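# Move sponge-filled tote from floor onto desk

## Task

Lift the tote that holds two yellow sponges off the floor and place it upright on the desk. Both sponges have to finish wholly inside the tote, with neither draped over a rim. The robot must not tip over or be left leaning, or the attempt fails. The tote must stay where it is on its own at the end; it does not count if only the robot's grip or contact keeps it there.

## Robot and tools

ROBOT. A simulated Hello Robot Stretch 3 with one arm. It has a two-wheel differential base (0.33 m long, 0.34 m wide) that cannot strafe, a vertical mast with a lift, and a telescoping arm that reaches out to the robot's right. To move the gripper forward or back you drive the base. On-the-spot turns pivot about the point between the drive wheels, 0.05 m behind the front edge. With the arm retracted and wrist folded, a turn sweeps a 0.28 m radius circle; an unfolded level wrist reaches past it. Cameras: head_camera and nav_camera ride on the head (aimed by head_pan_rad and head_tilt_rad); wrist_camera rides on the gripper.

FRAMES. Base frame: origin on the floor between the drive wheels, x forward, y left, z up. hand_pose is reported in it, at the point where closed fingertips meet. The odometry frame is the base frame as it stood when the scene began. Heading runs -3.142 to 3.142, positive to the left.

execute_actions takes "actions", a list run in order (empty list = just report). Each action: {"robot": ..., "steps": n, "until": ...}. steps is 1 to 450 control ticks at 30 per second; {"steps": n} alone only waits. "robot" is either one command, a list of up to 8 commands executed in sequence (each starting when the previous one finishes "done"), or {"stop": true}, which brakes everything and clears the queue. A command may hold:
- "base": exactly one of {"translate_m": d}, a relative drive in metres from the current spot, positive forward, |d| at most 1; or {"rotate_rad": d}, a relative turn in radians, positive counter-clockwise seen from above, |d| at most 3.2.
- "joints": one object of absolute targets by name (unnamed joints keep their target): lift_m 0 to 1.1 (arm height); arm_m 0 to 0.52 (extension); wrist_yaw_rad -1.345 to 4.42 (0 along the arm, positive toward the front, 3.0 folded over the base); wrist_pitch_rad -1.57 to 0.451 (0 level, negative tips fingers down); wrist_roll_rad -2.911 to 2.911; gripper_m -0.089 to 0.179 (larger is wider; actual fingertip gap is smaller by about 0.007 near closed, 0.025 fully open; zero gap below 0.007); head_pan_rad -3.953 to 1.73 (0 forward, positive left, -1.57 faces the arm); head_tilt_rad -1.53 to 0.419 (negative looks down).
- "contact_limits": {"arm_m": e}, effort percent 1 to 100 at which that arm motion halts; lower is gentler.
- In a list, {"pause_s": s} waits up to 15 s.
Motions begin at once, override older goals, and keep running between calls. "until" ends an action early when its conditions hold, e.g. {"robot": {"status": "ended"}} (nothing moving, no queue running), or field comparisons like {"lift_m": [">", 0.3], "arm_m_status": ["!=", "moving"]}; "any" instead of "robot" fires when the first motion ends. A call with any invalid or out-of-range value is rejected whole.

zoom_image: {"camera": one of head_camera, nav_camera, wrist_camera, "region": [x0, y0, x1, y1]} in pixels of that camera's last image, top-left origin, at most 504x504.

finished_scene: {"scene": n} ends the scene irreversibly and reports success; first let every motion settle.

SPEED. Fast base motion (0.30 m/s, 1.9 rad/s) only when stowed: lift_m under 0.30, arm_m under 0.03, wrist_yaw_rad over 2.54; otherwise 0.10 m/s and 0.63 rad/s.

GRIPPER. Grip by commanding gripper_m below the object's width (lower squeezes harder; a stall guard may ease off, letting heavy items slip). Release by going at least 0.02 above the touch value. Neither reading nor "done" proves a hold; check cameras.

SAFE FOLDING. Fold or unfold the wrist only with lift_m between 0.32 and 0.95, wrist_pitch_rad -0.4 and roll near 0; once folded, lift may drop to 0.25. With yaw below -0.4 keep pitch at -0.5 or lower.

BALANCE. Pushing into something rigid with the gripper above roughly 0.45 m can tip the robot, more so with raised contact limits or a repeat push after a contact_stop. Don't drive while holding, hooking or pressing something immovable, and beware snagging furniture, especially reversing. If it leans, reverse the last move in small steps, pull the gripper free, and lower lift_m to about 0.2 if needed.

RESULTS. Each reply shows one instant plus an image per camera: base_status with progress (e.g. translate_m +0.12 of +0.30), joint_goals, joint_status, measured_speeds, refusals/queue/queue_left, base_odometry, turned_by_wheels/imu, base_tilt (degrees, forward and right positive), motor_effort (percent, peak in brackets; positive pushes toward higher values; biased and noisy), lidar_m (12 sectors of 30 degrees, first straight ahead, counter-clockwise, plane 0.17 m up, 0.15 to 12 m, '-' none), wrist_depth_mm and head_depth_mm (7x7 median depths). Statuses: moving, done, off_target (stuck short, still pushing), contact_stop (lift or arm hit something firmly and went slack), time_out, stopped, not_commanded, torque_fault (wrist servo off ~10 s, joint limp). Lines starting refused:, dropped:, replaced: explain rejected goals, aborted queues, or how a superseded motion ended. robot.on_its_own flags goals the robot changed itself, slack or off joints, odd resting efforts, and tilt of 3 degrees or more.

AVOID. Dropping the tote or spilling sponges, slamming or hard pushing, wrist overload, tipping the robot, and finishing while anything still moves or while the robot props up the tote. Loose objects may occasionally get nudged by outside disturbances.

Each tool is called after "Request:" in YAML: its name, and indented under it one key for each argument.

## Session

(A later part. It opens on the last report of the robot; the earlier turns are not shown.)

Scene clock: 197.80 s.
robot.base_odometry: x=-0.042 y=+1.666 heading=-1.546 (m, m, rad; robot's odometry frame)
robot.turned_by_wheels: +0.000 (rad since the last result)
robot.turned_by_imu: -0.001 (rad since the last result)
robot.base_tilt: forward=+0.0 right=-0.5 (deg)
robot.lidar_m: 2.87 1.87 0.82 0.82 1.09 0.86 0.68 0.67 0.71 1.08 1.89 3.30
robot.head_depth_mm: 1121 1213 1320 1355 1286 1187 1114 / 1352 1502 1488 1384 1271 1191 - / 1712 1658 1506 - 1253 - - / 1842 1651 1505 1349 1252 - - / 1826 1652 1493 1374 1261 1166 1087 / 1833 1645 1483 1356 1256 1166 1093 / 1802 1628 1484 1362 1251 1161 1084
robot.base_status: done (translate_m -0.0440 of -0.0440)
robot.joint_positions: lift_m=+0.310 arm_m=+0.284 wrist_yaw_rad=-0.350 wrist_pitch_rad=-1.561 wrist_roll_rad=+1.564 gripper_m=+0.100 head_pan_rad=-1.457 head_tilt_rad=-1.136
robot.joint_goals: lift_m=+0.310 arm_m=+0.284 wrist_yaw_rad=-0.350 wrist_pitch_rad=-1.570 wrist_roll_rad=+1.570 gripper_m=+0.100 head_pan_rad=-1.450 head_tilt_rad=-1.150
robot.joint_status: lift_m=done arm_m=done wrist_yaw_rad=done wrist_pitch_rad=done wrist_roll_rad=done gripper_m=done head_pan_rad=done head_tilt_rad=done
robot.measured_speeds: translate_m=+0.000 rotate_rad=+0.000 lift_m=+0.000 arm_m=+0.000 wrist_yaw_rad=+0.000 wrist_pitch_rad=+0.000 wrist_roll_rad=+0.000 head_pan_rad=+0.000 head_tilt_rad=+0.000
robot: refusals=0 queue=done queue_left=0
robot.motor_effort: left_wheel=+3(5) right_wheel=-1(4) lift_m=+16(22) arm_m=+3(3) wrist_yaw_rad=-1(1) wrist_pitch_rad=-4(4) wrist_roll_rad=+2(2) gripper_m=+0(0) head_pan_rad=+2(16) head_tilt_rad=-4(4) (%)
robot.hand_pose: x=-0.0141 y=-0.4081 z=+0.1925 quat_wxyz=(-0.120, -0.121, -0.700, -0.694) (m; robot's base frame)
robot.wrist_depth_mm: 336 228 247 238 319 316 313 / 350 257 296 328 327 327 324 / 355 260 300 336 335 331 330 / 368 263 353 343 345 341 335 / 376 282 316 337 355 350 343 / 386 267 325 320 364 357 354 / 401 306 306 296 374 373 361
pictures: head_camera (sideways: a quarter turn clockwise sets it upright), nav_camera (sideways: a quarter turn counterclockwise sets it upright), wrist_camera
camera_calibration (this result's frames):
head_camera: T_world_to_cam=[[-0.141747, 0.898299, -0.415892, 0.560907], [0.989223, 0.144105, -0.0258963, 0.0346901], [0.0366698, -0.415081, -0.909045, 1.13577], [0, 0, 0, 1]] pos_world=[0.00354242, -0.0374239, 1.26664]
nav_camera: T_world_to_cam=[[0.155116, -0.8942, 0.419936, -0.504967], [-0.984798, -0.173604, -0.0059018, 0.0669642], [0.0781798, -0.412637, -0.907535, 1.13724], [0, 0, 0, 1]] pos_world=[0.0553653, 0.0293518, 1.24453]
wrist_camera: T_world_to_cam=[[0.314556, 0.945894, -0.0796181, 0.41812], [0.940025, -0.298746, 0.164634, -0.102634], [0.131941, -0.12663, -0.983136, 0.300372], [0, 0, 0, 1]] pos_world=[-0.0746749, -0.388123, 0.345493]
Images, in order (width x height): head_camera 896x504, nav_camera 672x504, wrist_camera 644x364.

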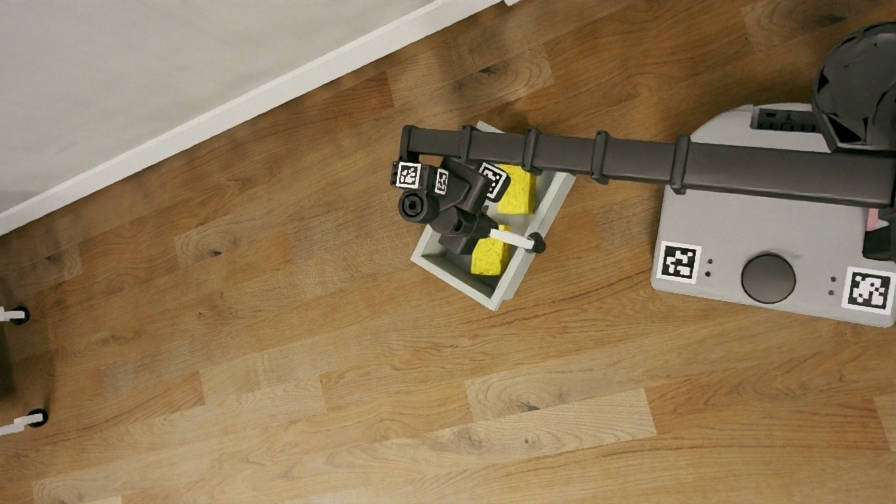

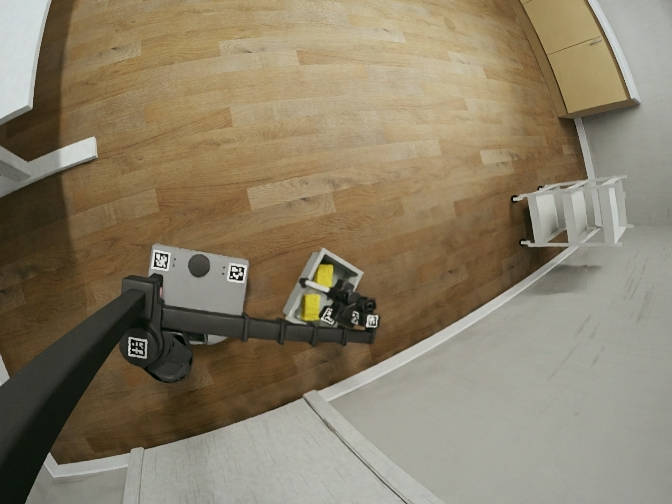

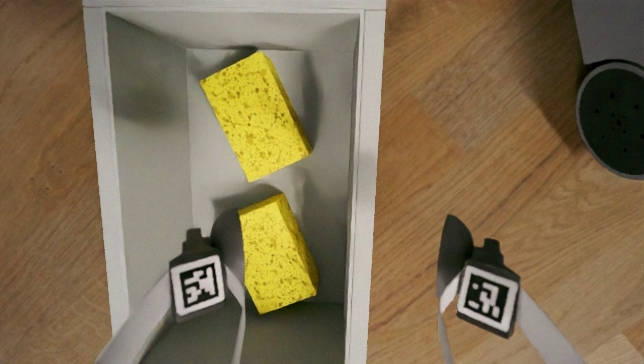

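Request:
execute_actions:
  actions:
    - {"robot": {"joints": {"lift_m": 0.195, "arm_m": 0.274, "gripper_m": 0.08}}, "steps": 450, "until": {"robot": {"status": "ended"}}}

Scene clock: 214.73 s.
robot.base_odometry: x=-0.042 y=+1.666 heading=-1.546 (m, m, rad; robot's odometry frame)
robot.turned_by_wheels: +0.000 (rad since the last result)
robot.turned_by_imu: -0.001 (rad since the last result)
robot.base_tilt: forward=+0.0 right=-0.5 (deg)
robot.lidar_m: 2.86 1.87 0.82 0.82 1.09 0.86 0.68 0.67 0.71 1.08 1.89 3.28
robot.head_depth_mm: 1125 1217 1328 1361 1285 1182 1106 / 1356 1506 1498 1386 1278 1196 - / 1711 1666 1505 1415 1252 - - / 1845 1651 1514 1351 1250 - - / 1835 1655 1502 1368 1261 1167 1089 / 1820 1632 1493 1363 1252 1165 1087 / 1811 1633 1481 1360 1251 1160 1082
robot.base_status: done (translate_m -0.0440 of -0.0440)
robot.joint_positions: lift_m=+0.195 arm_m=+0.274 wrist_yaw_rad=-0.350 wrist_pitch_rad=-1.561 wrist_roll_rad=+1.564 gripper_m=+0.080 head_pan_rad=-1.457 head_tilt_rad=-1.136
robot.joint_goals: lift_m=+0.195 arm_m=+0.274 wrist_yaw_rad=-0.350 wrist_pitch_rad=-1.570 wrist_roll_rad=+1.570 gripper_m=+0.080 head_pan_rad=-1.450 head_tilt_rad=-1.150
robot.joint_status: lift_m=done arm_m=done wrist_yaw_rad=done wrist_pitch_rad=done wrist_roll_rad=done gripper_m=done head_pan_rad=done head_tilt_rad=done
robot.measured_speeds: translate_m=+0.000 rotate_rad=+0.000 lift_m=+0.000 arm_m=+0.000 wrist_yaw_rad=+0.000 wrist_pitch_rad=+0.000 wrist_roll_rad=+0.000 head_pan_rad=+0.000 head_tilt_rad=+0.000
robot: refusals=0 queue=done queue_left=0
robot.motor_effort: left_wheel=+3(3) right_wheel=+0(1) lift_m=+15(12) arm_m=-4(5) wrist_yaw_rad=-1(0) wrist_pitch_rad=-4(4) wrist_roll_rad=+2(2) gripper_m=+1(71) head_pan_rad=+2(3) head_tilt_rad=-4(4) (%)
robot.hand_pose: x=-0.0140 y=-0.3986 z=+0.0775 quat_wxyz=(-0.120, -0.121, -0.700, -0.694) (m; robot's base frame)
robot.wrist_depth_mm: 197 216 211 208 214 213 210 / 197 183 189 220 218 217 216 / 198 191 188 228 225 223 221 / 199 240 191 232 233 229 226 / 202 246 242 238 237 234 232 / 202 237 - 247 245 240 237 / 202 251 208 240 252 250 245
pictures: head_camera (sideways: a quarter turn clockwise sets it upright), nav_camera (sideways: a quarter turn counterclockwise sets it upright), wrist_camera
camera_calibration (this result's frames):
head_camera: T_world_to_cam=[[-0.141747, 0.8983, -0.41589, 0.560903], [0.989223, 0.144105, -0.0258962, 0.0346899], [0.0366693, -0.415078, -0.909046, 1.13577], [0, 0, 0, 1]] pos_world=[0.0035424, -0.0374238, 1.26664]
nav_camera: T_world_to_cam=[[0.155116, -0.894201, 0.419933, -0.504963], [-0.984798, -0.173603, -0.00590199, 0.0669645], [0.0781794, -0.412634, -0.907536, 1.13724], [0, 0, 0, 1]] pos_world=[0.0553653, 0.0293519, 1.24453]
wrist_camera: T_world_to_cam=[[0.314564, 0.945916, -0.0793272, 0.399876], [0.940008, -0.298792, 0.164646, -0.0808812], [0.132039, -0.12636, -0.983158, 0.188632], [0, 0, 0, 1]] pos_world=[-0.0746646, -0.37858, 0.230493]
Images, in order (width x height): head_camera 896x504, nav_camera 672x504, wrist_camera 644x364.

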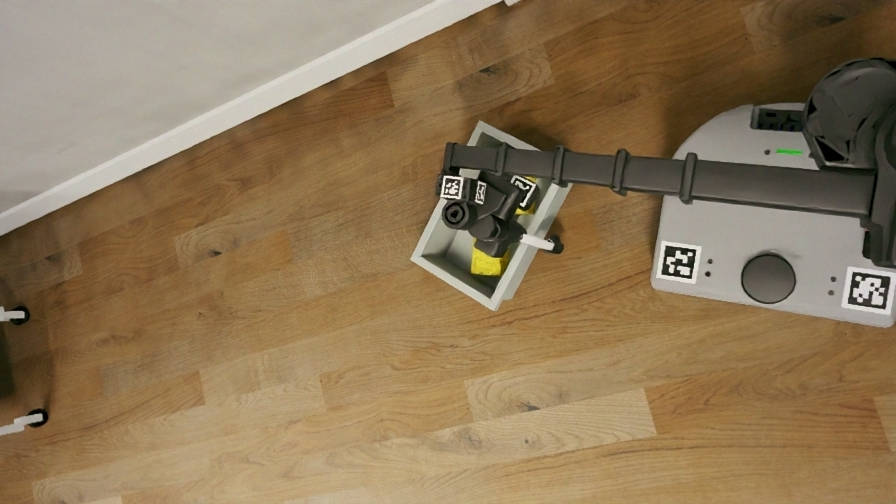

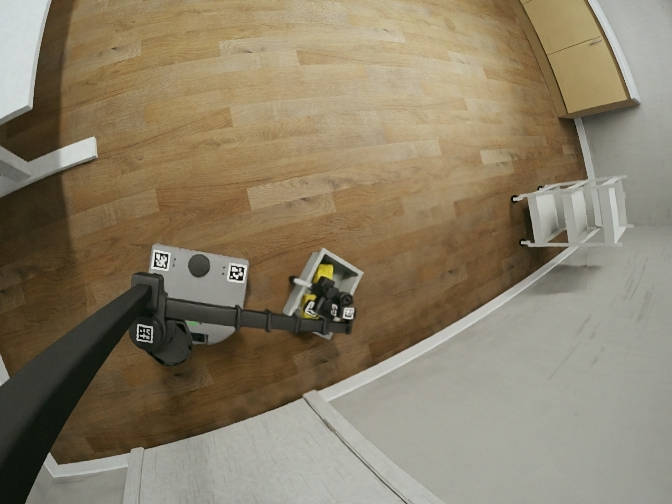

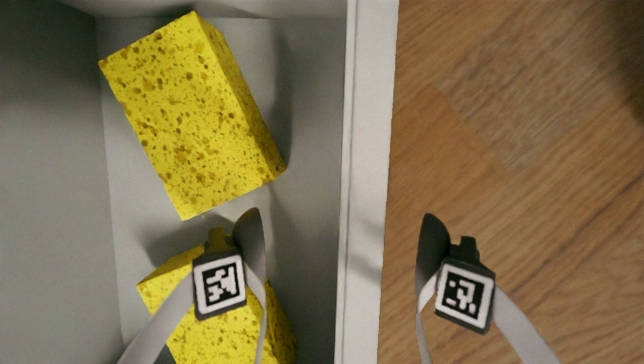

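Request:
execute_actions:
  actions:
    - {"robot": {"joints": {"gripper_m": -0.04}}, "steps": 450, "until": {"robot": {"status": "ended"}}}

Scene clock: 220.27 s.
robot.base_odometry: x=-0.042 y=+1.666 heading=-1.546 (m, m, rad; robot's odometry frame)
robot.turned_by_wheels: +0.000 (rad since the last result)
robot.turned_by_imu: -0.001 (rad since the last result)
robot.base_tilt: forward=+0.0 right=-0.4 (deg)
robot.lidar_m: 2.86 1.88 0.82 0.82 1.09 0.86 0.68 0.67 0.71 1.08 1.89 3.28
robot.head_depth_mm: 1120 1213 1329 1355 1283 1188 1101 / 1359 1506 1492 1391 1271 1197 - / 1698 1660 1510 1412 1252 - - / 1860 1646 1492 1350 1255 - - / 1832 1643 1496 1363 1264 1172 1087 / 1816 1637 1493 1360 1250 1162 1083 / 1806 1634 1480 1350 1250 1164 1075
robot.base_status: done (translate_m -0.0440 of -0.0440)
robot.joint_positions: lift_m=+0.195 arm_m=+0.274 wrist_yaw_rad=-0.350 wrist_pitch_rad=-1.568 wrist_roll_rad=+1.564 gripper_m=-0.039 head_pan_rad=-1.457 head_tilt_rad=-1.136
robot.joint_goals: lift_m=+0.195 arm_m=+0.274 wrist_yaw_rad=-0.350 wrist_pitch_rad=-1.570 wrist_roll_rad=+1.570 gripper_m=-0.040 head_pan_rad=-1.450 head_tilt_rad=-1.150
robot.joint_status: lift_m=done arm_m=done wrist_yaw_rad=done wrist_pitch_rad=done wrist_roll_rad=done gripper_m=done head_pan_rad=done head_tilt_rad=done
robot.measured_speeds: translate_m=+0.000 rotate_rad=+0.000 lift_m=+0.000 arm_m=+0.000 wrist_yaw_rad=+0.000 wrist_pitch_rad=+0.000 wrist_roll_rad=+0.000 head_pan_rad=+0.000 head_tilt_rad=+0.000
robot: refusals=0 queue=done queue_left=0
robot.motor_effort: left_wheel=+3(3) right_wheel=-1(1) lift_m=+16(16) arm_m=-3(5) wrist_yaw_rad=+0(0) wrist_pitch_rad=-1(4) wrist_roll_rad=+2(2) gripper_m=-29(100) head_pan_rad=+2(2) head_tilt_rad=-5(4) (%)
robot.hand_pose: x=-0.0135 y=-0.3970 z=+0.0776 quat_wxyz=(-0.120, -0.121, -0.698, -0.696) (m; robot's base frame)
robot.wrist_depth_mm: 200 197 214 108 215 213 211 / 206 184 220 111 221 219 216 / 207 188 189 114 228 224 221 / 209 238 192 117 233 230 226 / 212 247 240 119 239 237 233 / 212 214 204 122 245 244 239 / 212 248 209 252 254 249 247
pictures: head_camera (sideways: a quarter turn clockwise sets it upright), nav_camera (sideways: a quarter turn counterclockwise sets it upright), wrist_camera
camera_calibration (this result's frames):
head_camera: T_world_to_cam=[[-0.141747, 0.8983, -0.415889, 0.560903], [0.989223, 0.144105, -0.0258962, 0.0346899], [0.0366693, -0.415078, -0.909046, 1.13577], [0, 0, 0, 1]] pos_world=[0.00354239, -0.0374238, 1.26664]
nav_camera: T_world_to_cam=[[0.155116, -0.894201, 0.419933, -0.504962], [-0.984798, -0.173603, -0.00590201, 0.0669645], [0.0781793, -0.412633, -0.907536, 1.13724], [0, 0, 0, 1]] pos_world=[0.0553653, 0.029352, 1.24453]
wrist_camera: T_world_to_cam=[[0.314735, 0.946372, -0.0729478, 0.397896], [0.939645, -0.299787, 0.164908, -0.0813765], [0.134195, -0.120447, -0.983608, 0.191292], [0, 0, 0, 1]] pos_world=[-0.0744376, -0.377913, 0.230602]
Images, in order (width x height): head_camera 896x504, nav_camera 672x504, wrist_camera 644x364.

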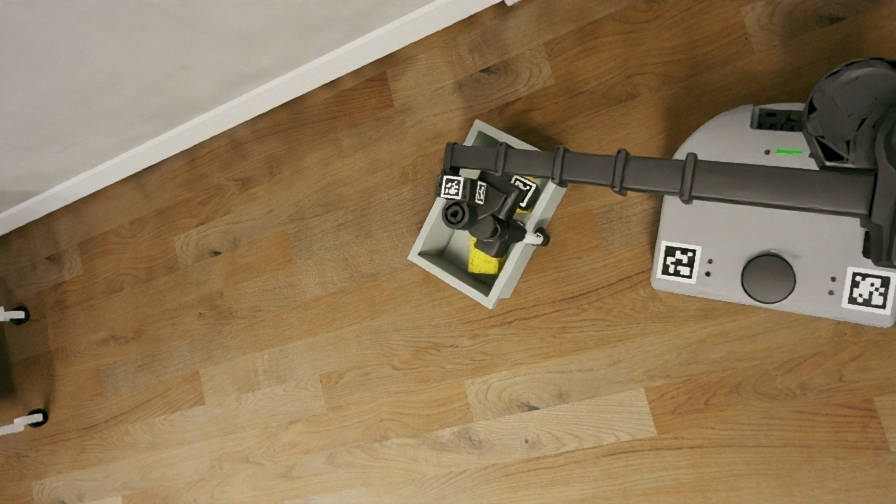

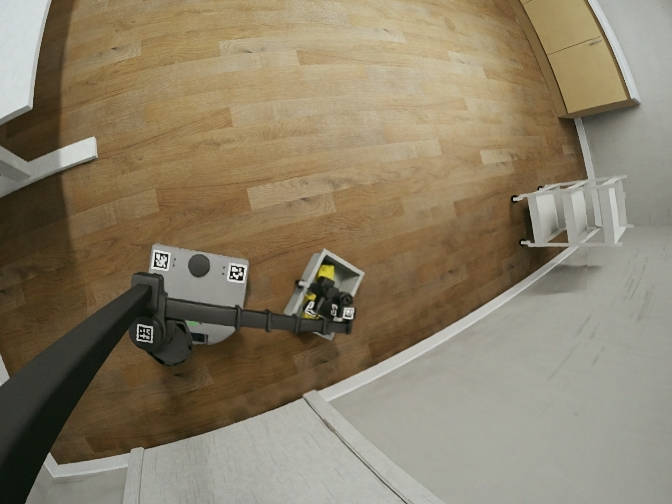

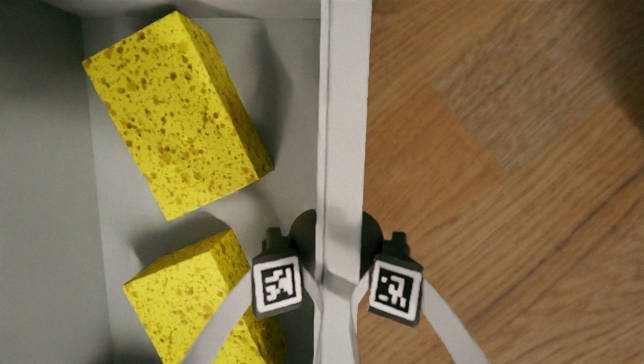

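Request:
zoom_image:
  camera: "head_camera"
  region: [470, 170, 590, 290]

Request:
zoom_image:
  camera: "wrist_camera"
  region: [240, 180, 440, 364]

Region (470, 170, 590, 290) of head_camera's 896x504 image, scaled by 4.200, with more detail than that image has.

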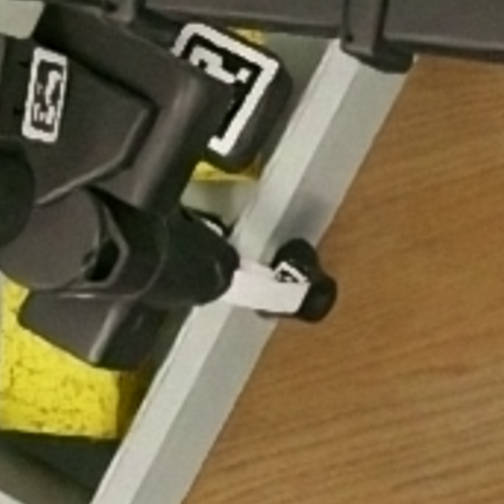

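Region (240, 180, 440, 364) of wrist_camera's 644x364 image, scaled by 2.520; it fills the top 464 rows of this view, and the rest is white.

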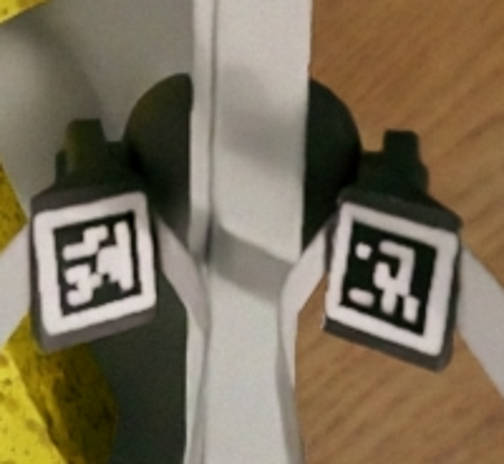

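Request:
execute_actions:
  actions:
    - {"robot": {"joints": {"lift_m": 0.235}}, "steps": 450, "until": {"robot": {"status": "ended"}}}

Scene clock: 258.07 s.
robot.base_odometry: x=-0.042 y=+1.666 heading=-1.546 (m, m, rad; robot's odometry frame)
robot.turned_by_wheels: +0.000 (rad since the last result)
robot.turned_by_imu: -0.001 (rad since the last result)
robot.base_tilt: forward=+0.0 right=-0.4 (deg)
robot.lidar_m: 2.86 1.88 0.82 0.82 1.09 0.86 0.68 0.67 0.71 1.08 1.89 3.28
robot.head_depth_mm: 1123 1219 1334 1356 1276 1189 1118 / 1354 1499 1493 1380 1277 1194 - / 1709 1657 1510 1418 1239 - - / 1855 1655 1500 1340 1249 - - / 1842 1635 1494 1369 1259 1169 1088 / 1810 1632 1486 1361 1258 1172 1087 / 1821 1629 1481 1348 1252 1164 1084
robot.base_status: done (translate_m -0.0440 of -0.0440)
robot.joint_positions: lift_m=+0.235 arm_m=+0.274 wrist_yaw_rad=-0.350 wrist_pitch_rad=-1.557 wrist_roll_rad=+1.564 gripper_m=-0.027 head_pan_rad=-1.457 head_tilt_rad=-1.136
robot.joint_goals: lift_m=+0.235 arm_m=+0.274 wrist_yaw_rad=-0.350 wrist_pitch_rad=-1.570 wrist_roll_rad=+1.570 gripper_m=-0.028 head_pan_rad=-1.450 head_tilt_rad=-1.150
robot.joint_status: lift_m=done arm_m=done wrist_yaw_rad=done wrist_pitch_rad=done wrist_roll_rad=done gripper_m=done head_pan_rad=done head_tilt_rad=done
robot.measured_speeds: translate_m=+0.000 rotate_rad=+0.000 lift_m=+0.000 arm_m=+0.000 wrist_yaw_rad=+0.000 wrist_pitch_rad=+0.000 wrist_roll_rad=+0.000 head_pan_rad=+0.000 head_tilt_rad=+0.000
robot: refusals=0 queue=done queue_left=0
robot.on_its_own: gripper_m is held at -0.028, not at your -0.040, by its stall guard, which is not easing now
robot.motor_effort: left_wheel=+3(3) right_wheel=-1(1) lift_m=+25(26) arm_m=-3(2) wrist_yaw_rad=+0(0) wrist_pitch_rad=-5(6) wrist_roll_rad=+2(2) gripper_m=-18(27) head_pan_rad=+2(3) head_tilt_rad=-4(5) (%)
robot.hand_pose: x=-0.0144 y=-0.3995 z=+0.1169 quat_wxyz=(-0.120, -0.122, -0.701, -0.692) (m; robot's base frame)
robot.wrist_depth_mm: 193 222 211 190 251 247 244 / 195 224 206 230 256 254 251 / 195 248 207 118 263 261 258 / 196 251 215 121 272 265 264 / 198 255 262 123 276 274 270 / 202 257 228 126 283 281 277 / 203 262 231 219 296 290 283
pictures: head_camera (sideways: a quarter turn clockwise sets it upright), nav_camera (sideways: a quarter turn counterclockwise sets it upright), wrist_camera
camera_calibration (this result's frames):
head_camera: T_world_to_cam=[[-0.141748, 0.8983, -0.415889, 0.560903], [0.989223, 0.144106, -0.0258962, 0.0346899], [0.0366694, -0.415078, -0.909046, 1.13577], [0, 0, 0, 1]] pos_world=[0.00354241, -0.0374238, 1.26664]
nav_camera: T_world_to_cam=[[0.155116, -0.894201, 0.419933, -0.504963], [-0.984798, -0.173604, -0.005902, 0.0669645], [0.0781794, -0.412634, -0.907536, 1.13724], [0, 0, 0, 1]] pos_world=[0.0553653, 0.029352, 1.24453]
wrist_camera: T_world_to_cam=[[0.314457, 0.945611, -0.0832809, 0.404313], [0.940231, -0.298182, 0.164481, -0.0870482], [0.130702, -0.130026, -0.982858, 0.22579], [0, 0, 0, 1]] pos_world=[-0.0748051, -0.378921, 0.269909]
Images, in order (width x height): head_camera 896x504, nav_camera 672x504, wrist_camera 644x364.

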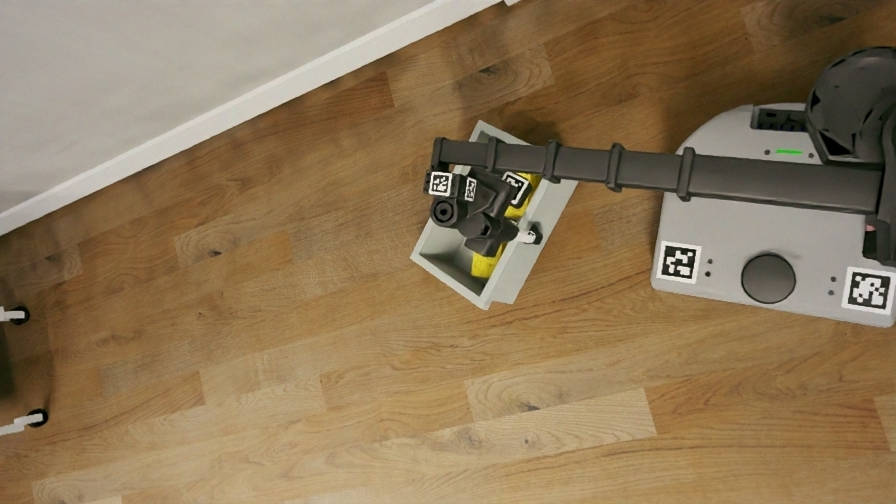

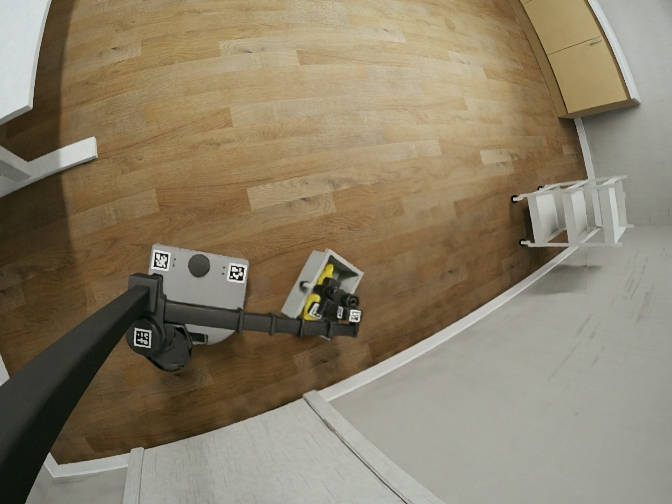

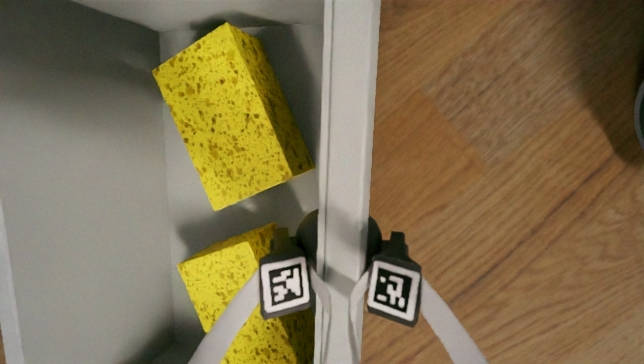

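Request:
execute_actions:
  actions:
    - {"robot": {"base": {"translate_m": 0.027}, "joints": {"wrist_pitch_rad": -1.25, "arm_m": 0.20}}, "steps": 450, "until": {"robot": {"status": "ended"}}}

Scene clock: 269.77 s.
robot.base_odometry: x=-0.041 y=+1.639 heading=-1.546 (m, m, rad; robot's odometry frame)
robot.turned_by_wheels: +0.000 (rad since the last result)
robot.turned_by_imu: -0.001 (rad since the last result)
robot.base_tilt: forward=+0.0 right=-0.5 (deg)
robot.lidar_m: 2.83 1.85 0.83 0.81 1.10 0.89 0.71 0.70 0.73 1.12 1.88 3.28
robot.head_depth_mm: 1161 1259 1384 1371 1277 1186 1114 / 1404 1547 1509 1383 1276 1193 - / 1737 1665 1506 1399 1248 - - / 1848 1663 1504 1314 1252 - - / 1832 1660 1497 1368 1264 1169 1086 / 1822 1641 1485 1363 1256 1167 1088 / 1822 1622 1484 1351 1250 1157 1085
robot.base_status: done (translate_m +0.0270 of +0.0270)
robot.joint_positions: lift_m=+0.235 arm_m=+0.200 wrist_yaw_rad=-0.350 wrist_pitch_rad=-1.278 wrist_roll_rad=+1.565 gripper_m=-0.027 head_pan_rad=-1.457 head_tilt_rad=-1.136
robot.joint_goals: lift_m=+0.235 arm_m=+0.200 wrist_yaw_rad=-0.350 wrist_pitch_rad=-1.250 wrist_roll_rad=+1.570 gripper_m=-0.028 head_pan_rad=-1.450 head_tilt_rad=-1.150
robot.joint_status: lift_m=done arm_m=done wrist_yaw_rad=done wrist_pitch_rad=done wrist_roll_rad=done gripper_m=done head_pan_rad=done head_tilt_rad=done
robot.measured_speeds: translate_m=+0.000 rotate_rad=+0.000 lift_m=+0.000 arm_m=+0.000 wrist_yaw_rad=+0.000 wrist_pitch_rad=+0.000 wrist_roll_rad=+0.000 head_pan_rad=+0.000 head_tilt_rad=+0.000
robot: refusals=0 queue=done queue_left=0
robot.on_its_own: gripper_m is held at -0.028, not at your -0.040, by its stall guard, which is not easing now
robot.motor_effort: left_wheel=+3(8) right_wheel=-1(2) lift_m=+23(24) arm_m=-4(6) wrist_yaw_rad=+0(0) wrist_pitch_rad=+11(11) wrist_roll_rad=+2(2) gripper_m=-20(20) head_pan_rad=+3(3) head_tilt_rad=-4(4) (%)
robot.hand_pose: x=-0.0388 y=-0.3926 z=+0.1211 quat_wxyz=(-0.101, -0.138, -0.790, -0.588) (m; robot's base frame)
robot.wrist_depth_mm: 191 219 217 194 240 227 212 / 195 231 219 211 245 233 216 / 201 235 226 207 251 240 219 / 206 240 282 208 257 242 224 / 314 243 291 125 262 249 230 / 436 247 293 128 - 253 234 / 449 254 285 137 283 257 239
pictures: head_camera (sideways: a quarter turn clockwise sets it upright), nav_camera (sideways: a quarter turn counterclockwise sets it upright), wrist_camera
camera_calibration (this result's frames):
head_camera: T_world_to_cam=[[-0.141781, 0.898318, -0.415841, 0.56084], [0.989218, 0.144141, -0.0258945, 0.0346878], [0.0366781, -0.415029, -0.909069, 1.1358], [0, 0, 0, 1]] pos_world=[0.00354348, -0.037422, 1.26664]
nav_camera: T_world_to_cam=[[0.155149, -0.894218, 0.419884, -0.5049], [-0.984792, -0.173637, -0.00590523, 0.0669687], [0.0781881, -0.412583, -0.907558, 1.13727], [0, 0, 0, 1]] pos_world=[0.055364, 0.0293567, 1.24454]
wrist_camera: T_world_to_cam=[[0.29365, 0.887834, -0.354288, 0.415207], [0.955115, -0.257371, 0.146682, -0.0439349], [0.0390458, -0.381459, -0.923561, 0.124534], [0, 0, 0, 1]] pos_world=[-0.0848253, -0.332438, 0.268562]
Images, in order (width x height): head_camera 896x504, nav_camera 672x504, wrist_camera 644x364.

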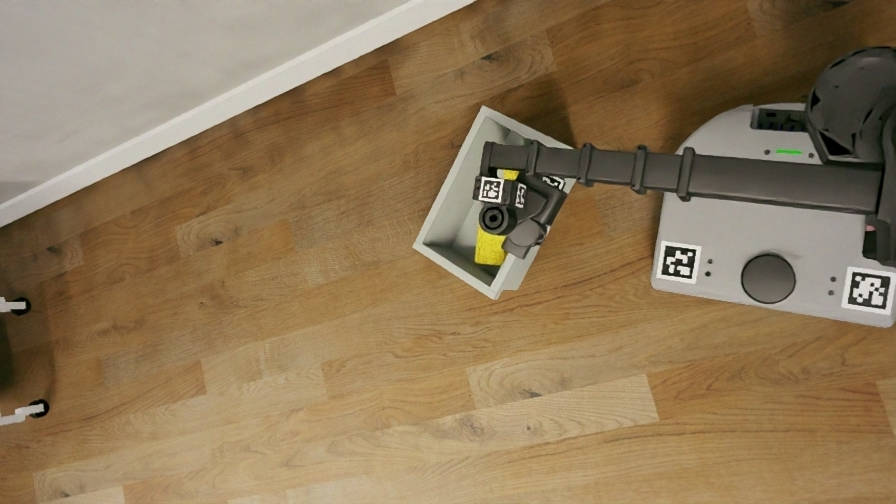

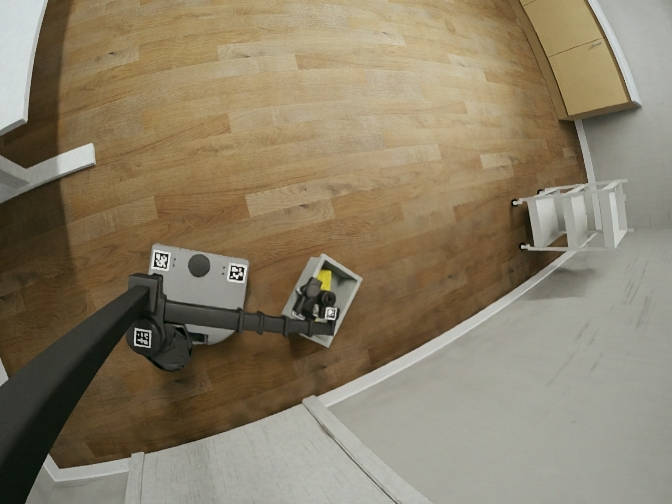

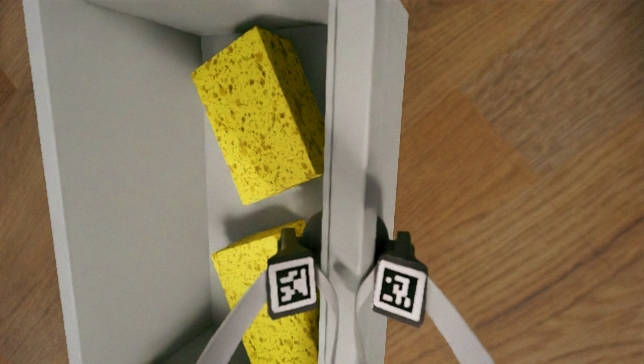

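Request:
execute_actions:
  actions:
    - {"robot": {"joints": {"wrist_pitch_rad": -1.17, "lift_m": 0.30, "head_pan_rad": 0.9, "head_tilt_rad": -0.75}}, "steps": 450, "until": {"robot": {"status": "ended"}}}

Scene clock: 289.03 s.
robot.base_odometry: x=-0.041 y=+1.639 heading=-1.546 (m, m, rad; robot's odometry frame)
robot.turned_by_wheels: +0.000 (rad since the last result)
robot.turned_by_imu: -0.001 (rad since the last result)
robot.base_tilt: forward=+0.0 right=-0.4 (deg)
robot.lidar_m: 2.83 1.85 0.83 0.81 1.10 0.89 0.71 0.70 0.39 0.40 1.88 3.27
robot.head_depth_mm: 2566 2755 2327 1848 1538 1318 1154 / 2608 1444 2308 1853 1530 1313 1153 / 2442 1351 1138 1812 1524 1304 1150 / 1940 1342 1010 1716 1517 1307 1139 / 1731 1326 1002 823 1474 1274 1140 / 1527 1309 995 799 1442 1292 1131 / 1329 1301 984 796 1252 1289 1136
robot.base_status: done (translate_m +0.0270 of +0.0270)
robot.joint_positions: lift_m=+0.300 arm_m=+0.200 wrist_yaw_rad=-0.350 wrist_pitch_rad=-1.206 wrist_roll_rad=+1.565 gripper_m=-0.027 head_pan_rad=+0.893 head_tilt_rad=-0.754
robot.joint_goals: lift_m=+0.300 arm_m=+0.200 wrist_yaw_rad=-0.350 wrist_pitch_rad=-1.170 wrist_roll_rad=+1.570 gripper_m=-0.028 head_pan_rad=+0.900 head_tilt_rad=-0.750
robot.joint_status: lift_m=done arm_m=done wrist_yaw_rad=done wrist_pitch_rad=done wrist_roll_rad=done gripper_m=done head_pan_rad=done head_tilt_rad=done
robot.measured_speeds: translate_m=+0.000 rotate_rad=+0.000 lift_m=+0.000 arm_m=+0.000 wrist_yaw_rad=+0.000 wrist_pitch_rad=+0.000 wrist_roll_rad=+0.000 head_pan_rad=+0.000 head_tilt_rad=+0.000
robot: refusals=0 queue=done queue_left=0
robot.on_its_own: gripper_m is held at -0.028, not at your -0.040, by its stall guard, which is not easing now
robot.motor_effort: left_wheel=+3(3) right_wheel=-1(1) lift_m=+24(31) arm_m=-3(4) wrist_yaw_rad=+0(0) wrist_pitch_rad=+14(17) wrist_roll_rad=+1(2) gripper_m=-21(21) head_pan_rad=+2(31) head_tilt_rad=+2(18) (%)
robot.hand_pose: x=-0.0451 y=-0.4097 z=+0.1903 quat_wxyz=(-0.096, -0.142, -0.811, -0.559) (m; robot's base frame)
robot.wrist_depth_mm: 190 218 216 192 295 279 257 / 198 231 218 210 303 285 262 / 204 234 228 206 307 290 268 / 385 237 281 206 319 298 270 / 585 244 290 126 328 303 277 / 607 246 293 128 - 308 280 / 642 249 291 137 343 315 287
pictures: head_camera (sideways: a quarter turn clockwise sets it upright), nav_camera (sideways: a quarter turn counterclockwise sets it upright), wrist_camera
camera_calibration (this result's frames):
head_camera: T_world_to_cam=[[-0.401757, -0.560364, -0.724281, 0.964267], [-0.78995, 0.612148, -0.0354253, 0.0579641], [0.463218, 0.557913, -0.688594, 0.846567], [0, 0, 0, 1]] pos_world=[0.0410446, 0.0325471, 1.2834]
nav_camera: T_world_to_cam=[[0.38862, 0.565971, 0.727084, -0.906552], [0.81392, -0.580728, 0.0170123, 0.0261576], [0.431866, 0.585177, -0.686338, 0.84751], [0, 0, 0, 1]] pos_world=[-0.0349971, 0.032329, 1.24037]
wrist_camera: T_world_to_cam=[[0.283965, 0.86144, -0.421053, 0.458121], [0.958693, -0.247541, 0.140111, -0.047096], [0.0164689, -0.443447, -0.896149, 0.150577], [0, 0, 0, 1]] pos_world=[-0.0874198, -0.339529, 0.334431]
Images, in order (width x height): head_camera 896x504, nav_camera 672x504, wrist_camera 644x364.

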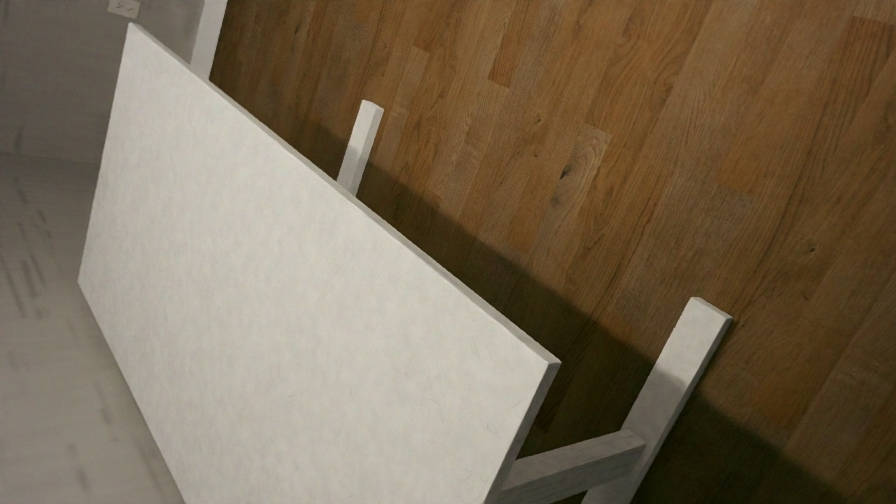

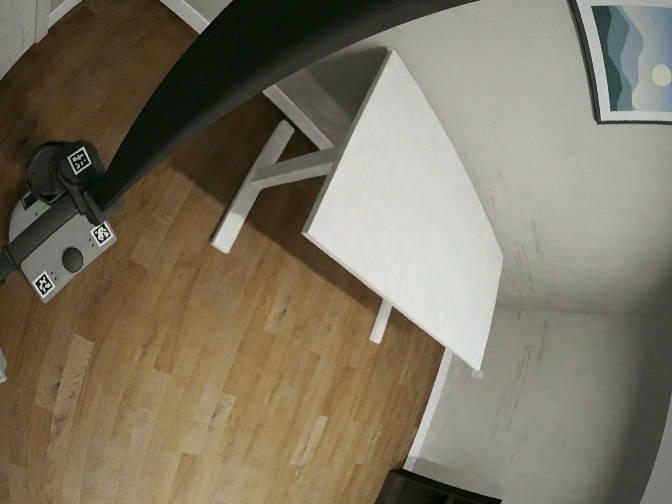

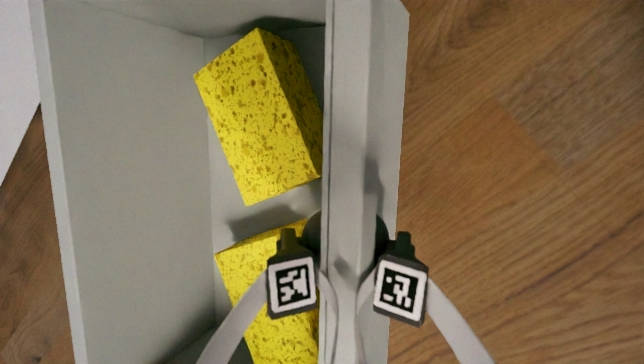

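Request:
execute_actions:
  actions:
    - {"robot": {"base": {"rotate_rad": 2.2}, "joints": {"lift_m": 0.99, "head_pan_rad": -1.0, "head_tilt_rad": -0.75}}, "steps": 450, "until": {"robot": {"status": "ended"}}}

Scene clock: 342.10 s.
robot.base_odometry: x=-0.041 y=+1.639 heading=+0.654 (m, m, rad; robot's odometry frame)
robot.turned_by_wheels: +2.200 (rad since the last result)
robot.turned_by_imu: +2.154 (rad since the last result)
robot.base_tilt: forward=+0.0 right=-0.5 (deg)
robot.lidar_m: 1.09 0.85 0.70 0.70 0.80 1.27 1.88 3.41 2.83 1.86 0.81 1.10
robot.head_depth_mm: 1825 1384 1031 620 578 1323 1154 / 1645 1373 1021 870 1539 1322 1154 / 1469 1355 1015 811 1488 1306 1149 / 1329 1342 1004 809 1492 1289 1139 / 1207 1272 1002 852 1392 1296 1138 / 1110 1200 995 1595 1504 1293 1135 / 1028 1142 1055 1445 1491 1290 1124
robot.base_status: done (rotate_rad +2.1999 of +2.2000)
robot.joint_positions: lift_m=+0.990 arm_m=+0.200 wrist_yaw_rad=-0.350 wrist_pitch_rad=-1.206 wrist_roll_rad=+1.565 gripper_m=-0.027 head_pan_rad=-0.993 head_tilt_rad=-0.754
robot.joint_goals: lift_m=+0.990 arm_m=+0.200 wrist_yaw_rad=-0.350 wrist_pitch_rad=-1.170 wrist_roll_rad=+1.570 gripper_m=-0.028 head_pan_rad=-1.000 head_tilt_rad=-0.750
robot.joint_status: lift_m=done arm_m=done wrist_yaw_rad=done wrist_pitch_rad=done wrist_roll_rad=done gripper_m=done head_pan_rad=done head_tilt_rad=done
robot.measured_speeds: translate_m=+0.000 rotate_rad=+0.000 lift_m=+0.000 arm_m=+0.000 wrist_yaw_rad=+0.000 wrist_pitch_rad=+0.000 wrist_roll_rad=+0.000 head_pan_rad=+0.000 head_tilt_rad=+0.000
robot: refusals=0 queue=done queue_left=0
robot.on_its_own: gripper_m is held at -0.028, not at your -0.040, by its stall guard, which is not easing now
robot.motor_effort: left_wheel=-1(7) right_wheel=+2(6) lift_m=+25(23) arm_m=-4(4) wrist_yaw_rad=-1(0) wrist_pitch_rad=+14(14) wrist_roll_rad=+1(2) gripper_m=-21(21) head_pan_rad=-2(32) head_tilt_rad=+2(1) (%)
robot.hand_pose: x=-0.0451 y=-0.4097 z=+0.8803 quat_wxyz=(-0.096, -0.142, -0.811, -0.559) (m; robot's base frame)
robot.wrist_depth_mm: 192 218 217 193 875 835 - / 201 230 220 212 911 851 - / 205 236 228 207 915 850 - / - 239 282 206 920 878 788 / - 243 290 125 - 883 827 / - 247 295 128 - 924 846 / 623 250 293 137 - 910 840
pictures: head_camera (sideways: a quarter turn clockwise sets it upright), nav_camera (sideways: a quarter turn counterclockwise sets it upright), wrist_camera
camera_calibration (this result's frames):
head_camera: T_world_to_cam=[[-0.408302, 0.555455, -0.724403, 0.964466], [0.82672, 0.561497, -0.0354286, 0.0481067], [0.387071, -0.613344, -0.688466, 0.846865], [0, 0, 0, 1]] pos_world=[0.026225, -0.0433097, 1.2834]
nav_camera: T_world_to_cam=[[0.417702, -0.5447, 0.727205, -0.906887], [-0.804268, -0.594024, 0.0170226, 0.0360151], [0.422705, -0.591978, -0.686209, 0.847399], [0, 0, 0, 1]] pos_world=[0.0495742, 0.0290538, 1.24037]
wrist_camera: T_world_to_cam=[[0.284326, 0.861243, -0.421212, 0.748785], [0.958588, -0.247895, 0.140201, -0.143997], [0.0163313, -0.443632, -0.89606, 0.768753], [0, 0, 0, 1]] pos_world=[-0.0874199, -0.339538, 1.02443]
Images, in order (width x height): head_camera 896x504, nav_camera 672x504, wrist_camera 644x364.

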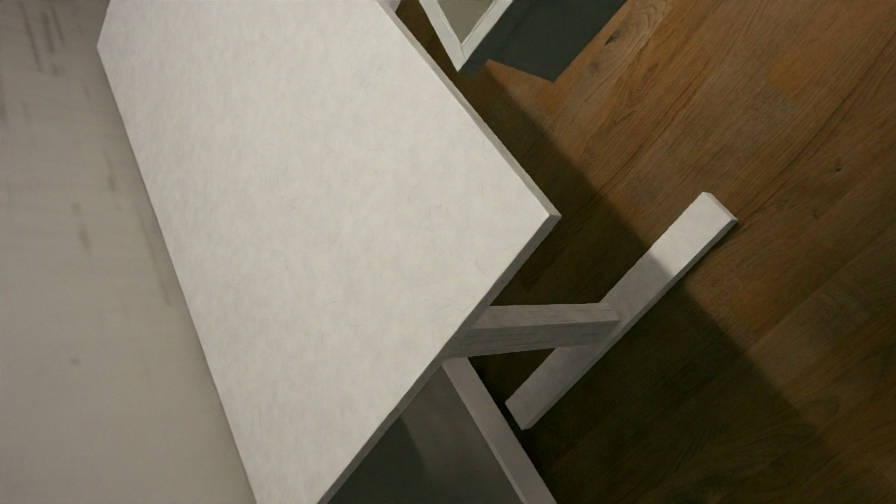

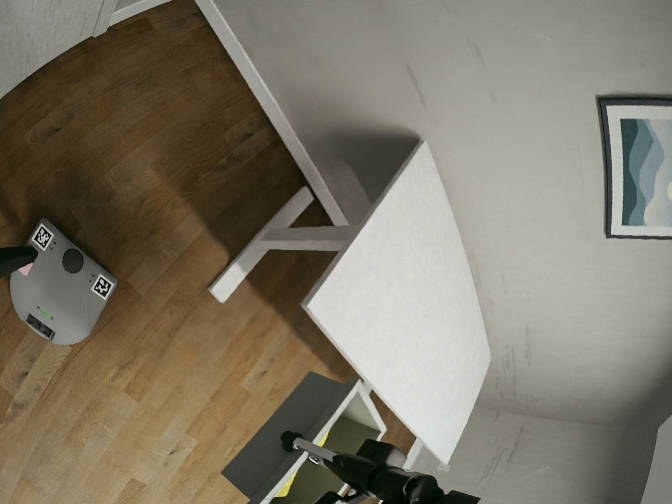

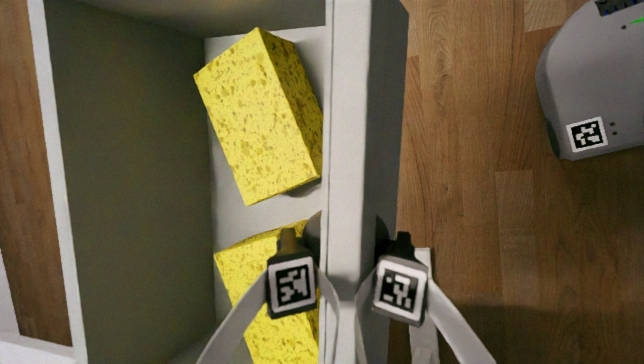

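Request:
execute_actions:
  actions:
    - {"robot": {"base": {"translate_m": 0.47}, "joints": {"arm_m": 0.44, "wrist_yaw_rad": 0.0, "head_pan_rad": -1.5, "head_tilt_rad": -0.65}}, "steps": 450, "until": {"robot": {"translate_m": [">", 0.36]}}}
    - {"robot": {"joints": {"lift_m": 0.945}}, "steps": 450, "until": {"robot": {"status": "ended"}}}

Scene clock: 359.30 s.
robot.base_odometry: x=+0.332 y=+1.925 heading=+0.654 (m, m, rad; robot's odometry frame)
robot.turned_by_wheels: +0.000 (rad since the last result)
robot.turned_by_imu: -0.003 (rad since the last result)
robot.base_tilt: forward=+0.1 right=-0.5 (deg)
robot.lidar_m: 0.63 0.70 0.60 0.61 0.68 1.12 2.34 3.84 3.07 0.61 0.77 0.64
robot.head_depth_mm: 2507 - 1204 912 745 1305 1202 / 2600 - 1058 773 743 1339 1189 / 2600 2705 - 781 739 1387 1169 / 1954 1757 1197 778 753 1343 1188 / 1465 1547 1189 821 770 1157 1178 / 1168 1268 1174 899 789 1371 1175 / 976 1047 1087 892 1212 1313 1176
robot.base_status: done (translate_m +0.4700 of +0.4700)
robot.joint_positions: lift_m=+0.945 arm_m=+0.440 wrist_yaw_rad=+0.000 wrist_pitch_rad=-1.205 wrist_roll_rad=+1.567 gripper_m=-0.027 head_pan_rad=-1.493 head_tilt_rad=-0.655
robot.joint_goals: lift_m=+0.945 arm_m=+0.440 wrist_yaw_rad=+0.000 wrist_pitch_rad=-1.170 wrist_roll_rad=+1.570 gripper_m=-0.028 head_pan_rad=-1.500 head_tilt_rad=-0.650
robot.joint_status: lift_m=done arm_m=done wrist_yaw_rad=done wrist_pitch_rad=done wrist_roll_rad=done gripper_m=done head_pan_rad=done head_tilt_rad=done
robot.measured_speeds: translate_m=+0.000 rotate_rad=+0.000 lift_m=+0.000 arm_m=+0.000 wrist_yaw_rad=+0.000 wrist_pitch_rad=+0.000 wrist_roll_rad=+0.000 head_pan_rad=+0.000 head_tilt_rad=+0.000
robot: refusals=0 queue=done queue_left=0
robot.on_its_own: gripper_m is held at -0.028, not at your -0.040, by its stall guard, which is not easing now
robot.motor_effort: left_wheel=-2(3) right_wheel=+2(6) lift_m=+17(25) arm_m=+2(1) wrist_yaw_rad=+0(6) wrist_pitch_rad=+14(13) wrist_roll_rad=+1(1) gripper_m=-21(20) head_pan_rad=-2(23) head_tilt_rad=+2(9) (%)
robot.hand_pose: x=-0.0216 y=-0.6535 z=+0.8357 quat_wxyz=(+0.002, +0.001, -0.824, -0.567) (m; robot's base frame)
robot.wrist_depth_mm: 192 216 216 193 231 219 202 / 198 232 222 213 234 223 204 / 202 235 227 207 242 227 207 / 323 238 283 206 249 232 213 / 459 242 289 125 254 236 216 / 480 247 295 128 - 242 220 / 495 252 293 182 268 245 225
pictures: head_camera (sideways: a quarter turn clockwise sets it upright), nav_camera (sideways: a quarter turn counterclockwise sets it upright), wrist_camera
camera_calibration (this result's frames):
head_camera: T_world_to_cam=[[-0.0860702, 0.608592, -0.788801, 1.04644], [0.995009, 0.0926261, -0.0371059, 0.0492685], [0.0504813, -0.788059, -0.613527, 0.75144], [0, 0, 0, 1]] pos_world=[0.00311083, -0.0492382, 1.28829]
nav_camera: T_world_to_cam=[[0.0994565, -0.603406, 0.791208, -0.988367], [-0.990782, -0.133555, 0.0226894, 0.0297728], [0.0919784, -0.786171, -0.611127, 0.751751], [0, 0, 0, 1]] pos_world=[0.058653, -0.00140639, 1.24074]
wrist_camera: T_world_to_cam=[[-0.0256314, 0.906443, -0.42155, 0.95647], [0.985606, 0.0934026, 0.140913, 0.00229061], [0.167103, -0.41187, -0.89579, 0.644068], [0, 0, 0, 1]] pos_world=[-0.0853677, -0.601927, 0.979826]
Images, in order (width x height): head_camera 896x504, nav_camera 672x504, wrist_camera 644x364.

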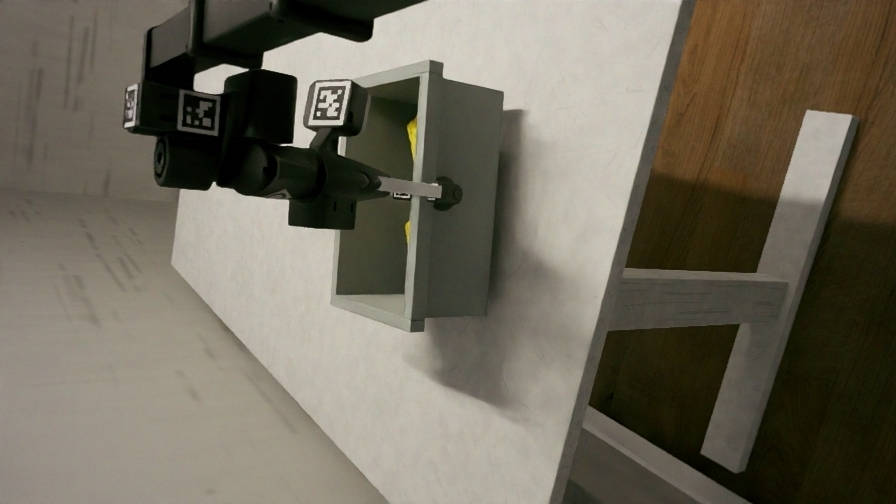

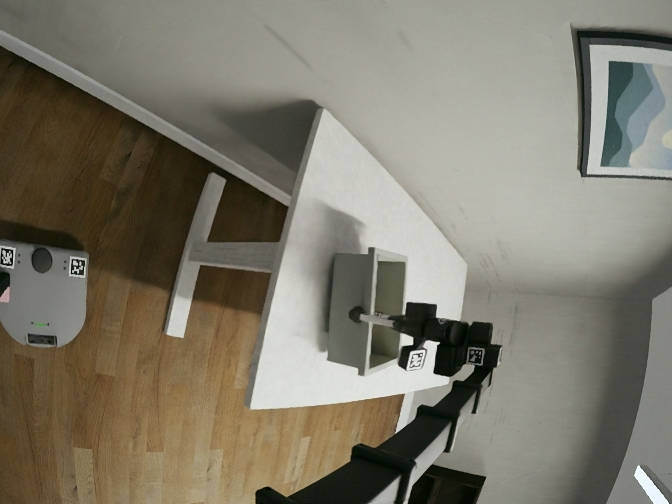

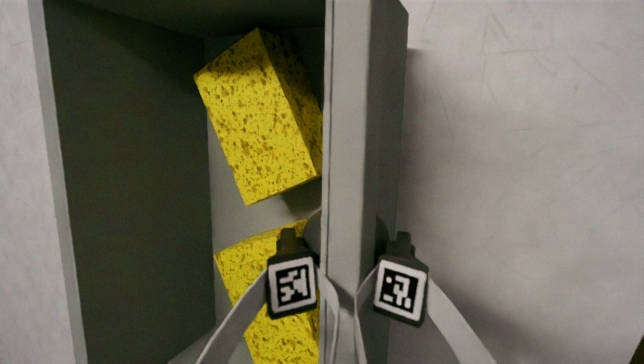

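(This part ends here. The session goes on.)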